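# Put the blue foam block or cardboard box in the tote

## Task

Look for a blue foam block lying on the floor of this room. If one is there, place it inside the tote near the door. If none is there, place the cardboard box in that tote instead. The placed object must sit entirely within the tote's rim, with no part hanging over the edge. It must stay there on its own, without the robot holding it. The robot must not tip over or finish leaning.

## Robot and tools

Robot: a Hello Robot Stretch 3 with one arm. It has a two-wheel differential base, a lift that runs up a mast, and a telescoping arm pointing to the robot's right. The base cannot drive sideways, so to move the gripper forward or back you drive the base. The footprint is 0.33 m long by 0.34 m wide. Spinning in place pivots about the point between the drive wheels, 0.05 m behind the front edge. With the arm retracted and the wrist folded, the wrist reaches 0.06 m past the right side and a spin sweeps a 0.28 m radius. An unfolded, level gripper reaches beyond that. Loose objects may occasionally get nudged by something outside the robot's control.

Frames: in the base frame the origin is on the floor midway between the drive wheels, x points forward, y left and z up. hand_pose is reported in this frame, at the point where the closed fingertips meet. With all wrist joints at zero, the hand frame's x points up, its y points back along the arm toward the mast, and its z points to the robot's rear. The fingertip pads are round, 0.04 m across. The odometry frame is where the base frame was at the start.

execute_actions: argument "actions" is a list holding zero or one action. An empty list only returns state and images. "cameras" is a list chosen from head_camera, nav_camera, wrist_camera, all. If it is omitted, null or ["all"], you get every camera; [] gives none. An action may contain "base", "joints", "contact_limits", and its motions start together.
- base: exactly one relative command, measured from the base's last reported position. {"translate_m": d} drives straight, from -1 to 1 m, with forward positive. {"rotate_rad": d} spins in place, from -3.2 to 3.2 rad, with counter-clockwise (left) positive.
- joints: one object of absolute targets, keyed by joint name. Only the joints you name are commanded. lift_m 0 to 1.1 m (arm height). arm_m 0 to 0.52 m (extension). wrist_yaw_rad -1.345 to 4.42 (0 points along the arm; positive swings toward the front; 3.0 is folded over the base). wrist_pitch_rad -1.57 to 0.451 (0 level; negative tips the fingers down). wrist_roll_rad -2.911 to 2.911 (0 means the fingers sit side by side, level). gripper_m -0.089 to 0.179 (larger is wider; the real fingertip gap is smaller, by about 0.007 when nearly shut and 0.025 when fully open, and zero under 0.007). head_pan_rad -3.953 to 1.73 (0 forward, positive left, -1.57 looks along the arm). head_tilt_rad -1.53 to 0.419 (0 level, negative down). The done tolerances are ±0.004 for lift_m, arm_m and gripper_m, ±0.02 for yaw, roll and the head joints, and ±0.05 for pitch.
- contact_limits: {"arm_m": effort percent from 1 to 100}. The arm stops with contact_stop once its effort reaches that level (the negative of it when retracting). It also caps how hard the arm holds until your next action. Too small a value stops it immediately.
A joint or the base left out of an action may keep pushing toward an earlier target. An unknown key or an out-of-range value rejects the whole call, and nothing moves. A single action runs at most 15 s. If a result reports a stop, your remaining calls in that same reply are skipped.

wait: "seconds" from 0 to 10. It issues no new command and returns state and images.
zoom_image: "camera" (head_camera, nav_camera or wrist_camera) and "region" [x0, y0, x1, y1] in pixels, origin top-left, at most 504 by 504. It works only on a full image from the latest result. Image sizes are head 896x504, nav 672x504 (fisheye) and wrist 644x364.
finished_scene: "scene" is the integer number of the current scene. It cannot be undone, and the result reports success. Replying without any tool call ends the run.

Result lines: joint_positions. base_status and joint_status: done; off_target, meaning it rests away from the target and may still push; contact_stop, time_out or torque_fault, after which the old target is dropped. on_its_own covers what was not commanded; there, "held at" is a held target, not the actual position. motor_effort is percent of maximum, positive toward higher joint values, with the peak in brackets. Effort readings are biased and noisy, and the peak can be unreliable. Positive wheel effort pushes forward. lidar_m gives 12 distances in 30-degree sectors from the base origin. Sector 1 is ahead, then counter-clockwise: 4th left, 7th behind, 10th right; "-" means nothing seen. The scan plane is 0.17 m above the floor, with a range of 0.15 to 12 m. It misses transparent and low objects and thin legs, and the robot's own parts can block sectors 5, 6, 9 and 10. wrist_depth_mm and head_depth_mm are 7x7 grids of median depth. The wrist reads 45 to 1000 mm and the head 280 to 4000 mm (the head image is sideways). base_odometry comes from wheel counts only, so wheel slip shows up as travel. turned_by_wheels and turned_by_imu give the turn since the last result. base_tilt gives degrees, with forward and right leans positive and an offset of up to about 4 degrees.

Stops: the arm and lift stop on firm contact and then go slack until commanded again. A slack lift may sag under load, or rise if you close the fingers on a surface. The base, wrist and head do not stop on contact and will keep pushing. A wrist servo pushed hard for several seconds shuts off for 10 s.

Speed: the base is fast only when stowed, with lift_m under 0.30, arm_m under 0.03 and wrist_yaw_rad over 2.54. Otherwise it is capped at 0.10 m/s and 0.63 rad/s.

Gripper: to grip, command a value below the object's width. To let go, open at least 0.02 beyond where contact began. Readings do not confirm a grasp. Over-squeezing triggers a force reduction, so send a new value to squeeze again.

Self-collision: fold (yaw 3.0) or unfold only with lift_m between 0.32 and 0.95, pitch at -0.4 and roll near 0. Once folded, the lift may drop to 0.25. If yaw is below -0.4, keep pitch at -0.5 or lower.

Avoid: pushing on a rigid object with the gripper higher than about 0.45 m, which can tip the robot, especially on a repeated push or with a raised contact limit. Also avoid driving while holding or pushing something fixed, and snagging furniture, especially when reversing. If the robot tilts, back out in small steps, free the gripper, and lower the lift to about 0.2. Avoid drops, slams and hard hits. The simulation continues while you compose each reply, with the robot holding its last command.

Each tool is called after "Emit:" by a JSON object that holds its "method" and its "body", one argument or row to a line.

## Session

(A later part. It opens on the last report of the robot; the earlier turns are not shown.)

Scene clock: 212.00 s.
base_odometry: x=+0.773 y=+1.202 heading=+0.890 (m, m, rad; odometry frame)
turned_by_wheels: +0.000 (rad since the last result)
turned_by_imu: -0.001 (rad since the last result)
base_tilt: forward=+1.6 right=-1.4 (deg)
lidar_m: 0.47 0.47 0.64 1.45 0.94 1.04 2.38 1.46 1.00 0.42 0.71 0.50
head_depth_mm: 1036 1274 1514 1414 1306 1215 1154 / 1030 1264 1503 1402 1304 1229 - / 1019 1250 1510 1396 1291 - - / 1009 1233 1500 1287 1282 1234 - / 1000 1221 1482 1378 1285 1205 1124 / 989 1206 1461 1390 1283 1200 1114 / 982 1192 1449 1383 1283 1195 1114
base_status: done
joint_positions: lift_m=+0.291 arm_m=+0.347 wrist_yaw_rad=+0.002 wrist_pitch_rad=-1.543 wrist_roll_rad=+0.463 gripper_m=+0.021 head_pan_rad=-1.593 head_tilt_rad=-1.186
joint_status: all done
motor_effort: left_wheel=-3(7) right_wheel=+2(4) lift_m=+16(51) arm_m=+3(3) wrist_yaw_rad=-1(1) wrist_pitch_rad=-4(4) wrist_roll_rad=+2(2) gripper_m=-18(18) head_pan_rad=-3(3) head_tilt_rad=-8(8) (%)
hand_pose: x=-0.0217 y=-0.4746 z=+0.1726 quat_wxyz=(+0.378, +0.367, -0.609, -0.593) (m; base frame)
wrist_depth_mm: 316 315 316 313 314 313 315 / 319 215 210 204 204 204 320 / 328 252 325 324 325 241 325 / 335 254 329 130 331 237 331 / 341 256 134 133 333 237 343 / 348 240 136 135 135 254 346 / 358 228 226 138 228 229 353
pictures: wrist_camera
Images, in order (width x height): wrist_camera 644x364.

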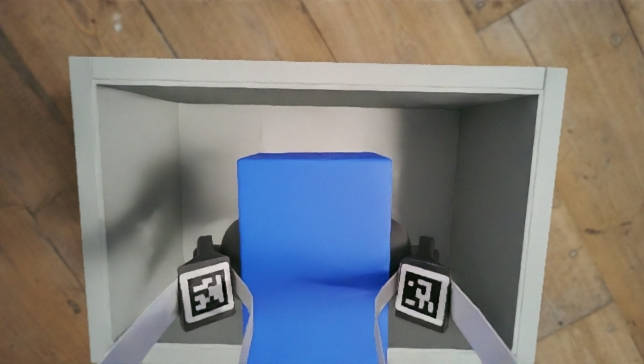

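Emit:
{"method": "execute_actions", "body": {
  "actions": [
    {"joints":{"lift_m":0.143}}
  ],
  "cameras": ["wrist_camera"]
}}

Emit:
{"method": "execute_actions", "body": {
  "actions": [
    {"joints":{"gripper_m":0.10}}
  ],
  "cameras": ["wrist_camera"]
}}

Emit:
{"method": "execute_actions", "body": {
  "actions": [
    {"joints":{"lift_m":0.3}}
  ],
  "cameras": ["wrist_camera","head_camera"]
}}

Scene clock: 221.23 s.
base_odometry: x=+0.773 y=+1.202 heading=+0.890 (m, m, rad; odometry frame)
turned_by_wheels: +0.000 (rad since the last result)
turned_by_imu: -0.001 (rad since the last result)
base_tilt: forward=+1.6 right=-1.5 (deg)
lidar_m: 0.47 0.48 0.64 1.44 0.94 1.04 2.38 1.46 0.99 0.93 0.71 0.50
head_depth_mm: 1033 1273 1512 1422 1311 1221 1145 / 1028 1266 1495 1409 1303 1224 - / 1015 1246 1502 1415 1303 - - / 1004 1230 1491 1402 1283 1236 - / 998 1215 1485 1383 1274 1210 1124 / 989 1204 1467 1392 1290 1197 1113 / 982 1191 1458 1396 1280 1192 1116
base_status: not commanded
joint_positions: lift_m=+0.144 arm_m=+0.347 wrist_yaw_rad=+0.002 wrist_pitch_rad=-1.543 wrist_roll_rad=+0.463 gripper_m=+0.021 head_pan_rad=-1.593 head_tilt_rad=-1.186
joint_status: all done
motor_effort: left_wheel=-3(3) right_wheel=+3(2) lift_m=+16(16) arm_m=+3(3) wrist_yaw_rad=-1(2) wrist_pitch_rad=-4(4) wrist_roll_rad=+2(2) gripper_m=-17(17) head_pan_rad=-3(2) head_tilt_rad=-8(8) (%)
hand_pose: x=-0.0217 y=-0.4746 z=+0.0256 quat_wxyz=(+0.378, +0.367, -0.609, -0.593) (m; base frame)
wrist_depth_mm: 103 91 90 88 87 85 84 / 167 173 172 165 161 155 147 / 176 178 177 178 178 176 161 / 178 181 180 129 181 182 160 / 180 184 134 132 183 184 159 / 183 189 135 135 136 189 158 / 184 193 192 139 193 193 158
pictures: wrist_camera
Images, in order (width x height): wrist_camera 644x364.

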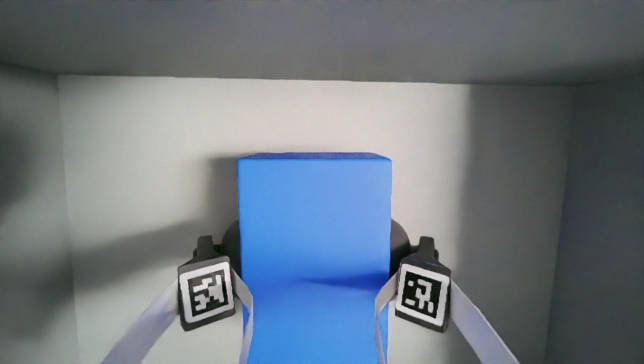

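Scene clock: 222.53 s.
base_odometry: x=+0.773 y=+1.202 heading=+0.890 (m, m, rad; odometry frame)
turned_by_wheels: +0.000 (rad since the last result)
turned_by_imu: +0.000 (rad since the last result)
base_tilt: forward=+1.5 right=-1.4 (deg)
lidar_m: 0.47 0.48 0.64 1.44 0.94 1.05 2.38 1.45 1.00 0.93 0.71 0.50
head_depth_mm: 1037 1275 1510 1424 1316 1215 1144 / 1027 1256 1503 1407 1308 1217 - / 1015 1243 1504 1413 1302 - - / 1007 1230 1492 1379 1283 1239 - / 1001 1217 1492 1375 1285 1201 1120 / 989 1210 1465 1390 1286 1191 1119 / 983 1188 1456 1382 1281 1197 1116
base_status: not commanded
joint_positions: lift_m=+0.144 arm_m=+0.347 wrist_yaw_rad=+0.002 wrist_pitch_rad=-1.543 wrist_roll_rad=+0.463 gripper_m=+0.100 head_pan_rad=-1.593 head_tilt_rad=-1.186
joint_status: all done
motor_effort: left_wheel=-3(3) right_wheel=+2(2) lift_m=+16(16) arm_m=+4(3) wrist_yaw_rad=-2(1) wrist_pitch_rad=-4(4) wrist_roll_rad=+2(2) gripper_m=+0(86) head_pan_rad=-3(3) head_tilt_rad=-10(7) (%)
hand_pose: x=-0.0217 y=-0.4746 z=+0.0256 quat_wxyz=(+0.378, +0.367, -0.609, -0.593) (m; base frame)
wrist_depth_mm: 103 92 90 88 86 85 84 / 167 174 171 166 160 155 147 / 177 178 178 177 177 178 160 / 178 181 180 135 181 181 159 / 180 186 140 138 184 185 159 / 184 188 188 141 188 189 159 / 179 194 193 144 193 193 157
pictures: wrist_camera
Images, in order (width x height): wrist_camera 644x364.

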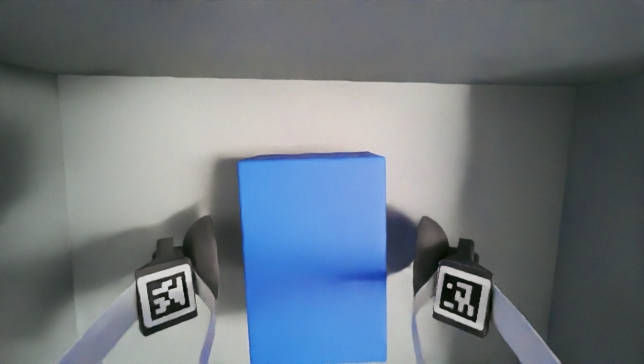

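Scene clock: 224.80 s.
base_odometry: x=+0.773 y=+1.202 heading=+0.890 (m, m, rad; odometry frame)
turned_by_wheels: +0.000 (rad since the last result)
turned_by_imu: +0.000 (rad since the last result)
base_tilt: forward=+1.5 right=-1.4 (deg)
lidar_m: 0.47 0.48 0.64 1.45 0.94 1.04 2.38 1.45 0.99 0.93 0.71 0.50
head_depth_mm: 1036 1280 1516 1419 1314 1221 1158 / 1027 1264 1505 1413 1309 1221 - / 1016 1243 1511 1401 1308 - - / 1008 1230 1491 1359 1282 1240 - / 997 1214 1478 1385 1284 1204 1122 / 995 1208 1469 1395 1287 1201 1120 / 982 1194 1450 1387 1284 1191 1119
base_status: not commanded
joint_positions: lift_m=+0.299 arm_m=+0.347 wrist_yaw_rad=+0.002 wrist_pitch_rad=-1.543 wrist_roll_rad=+0.463 gripper_m=+0.100 head_pan_rad=-1.593 head_tilt_rad=-1.186
joint_status: all done
motor_effort: left_wheel=-2(3) right_wheel=+2(2) lift_m=+55(58) arm_m=+3(3) wrist_yaw_rad=-2(2) wrist_pitch_rad=-4(4) wrist_roll_rad=+2(2) gripper_m=+0(0) head_pan_rad=-3(3) head_tilt_rad=-7(8) (%)
hand_pose: x=-0.0217 y=-0.4746 z=+0.1811 quat_wxyz=(+0.378, +0.367, -0.609, -0.593) (m; base frame)
wrist_depth_mm: 323 324 321 324 321 322 322 / 327 217 212 213 213 231 327 / 335 252 333 332 331 240 339 / 344 254 341 295 340 256 344 / 352 255 350 300 345 254 351 / 356 231 314 318 321 236 358 / 368 237 248 238 238 238 366
pictures: head_camera (sideways: a quarter turn clockwise sets it upright), wrist_camera
Images, in order (width x height): head_camera 896x504, wrist_camera 644x364.

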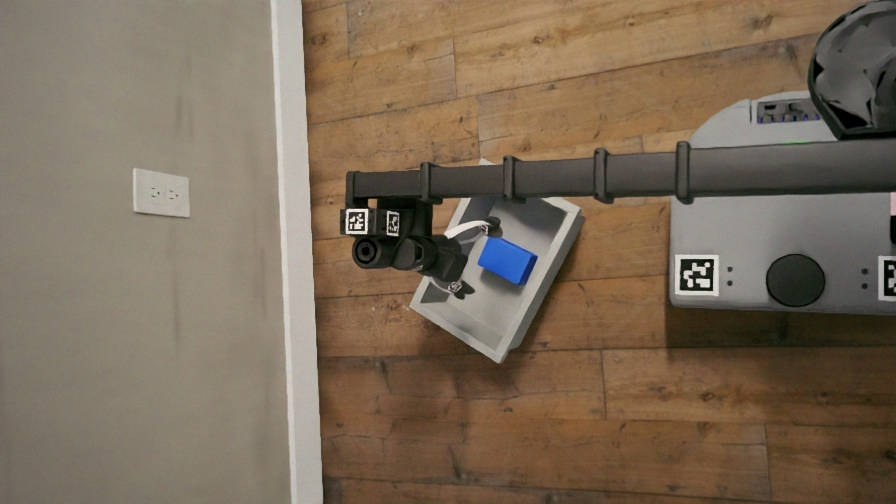

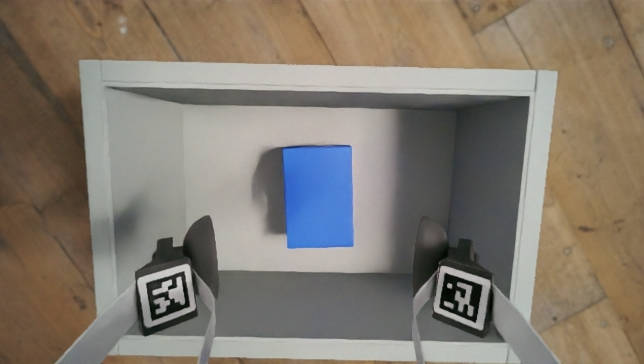

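Emit:
{"method": "finished_scene", "body": {
  "scene": 1
}}

The scene is finished: the task was done.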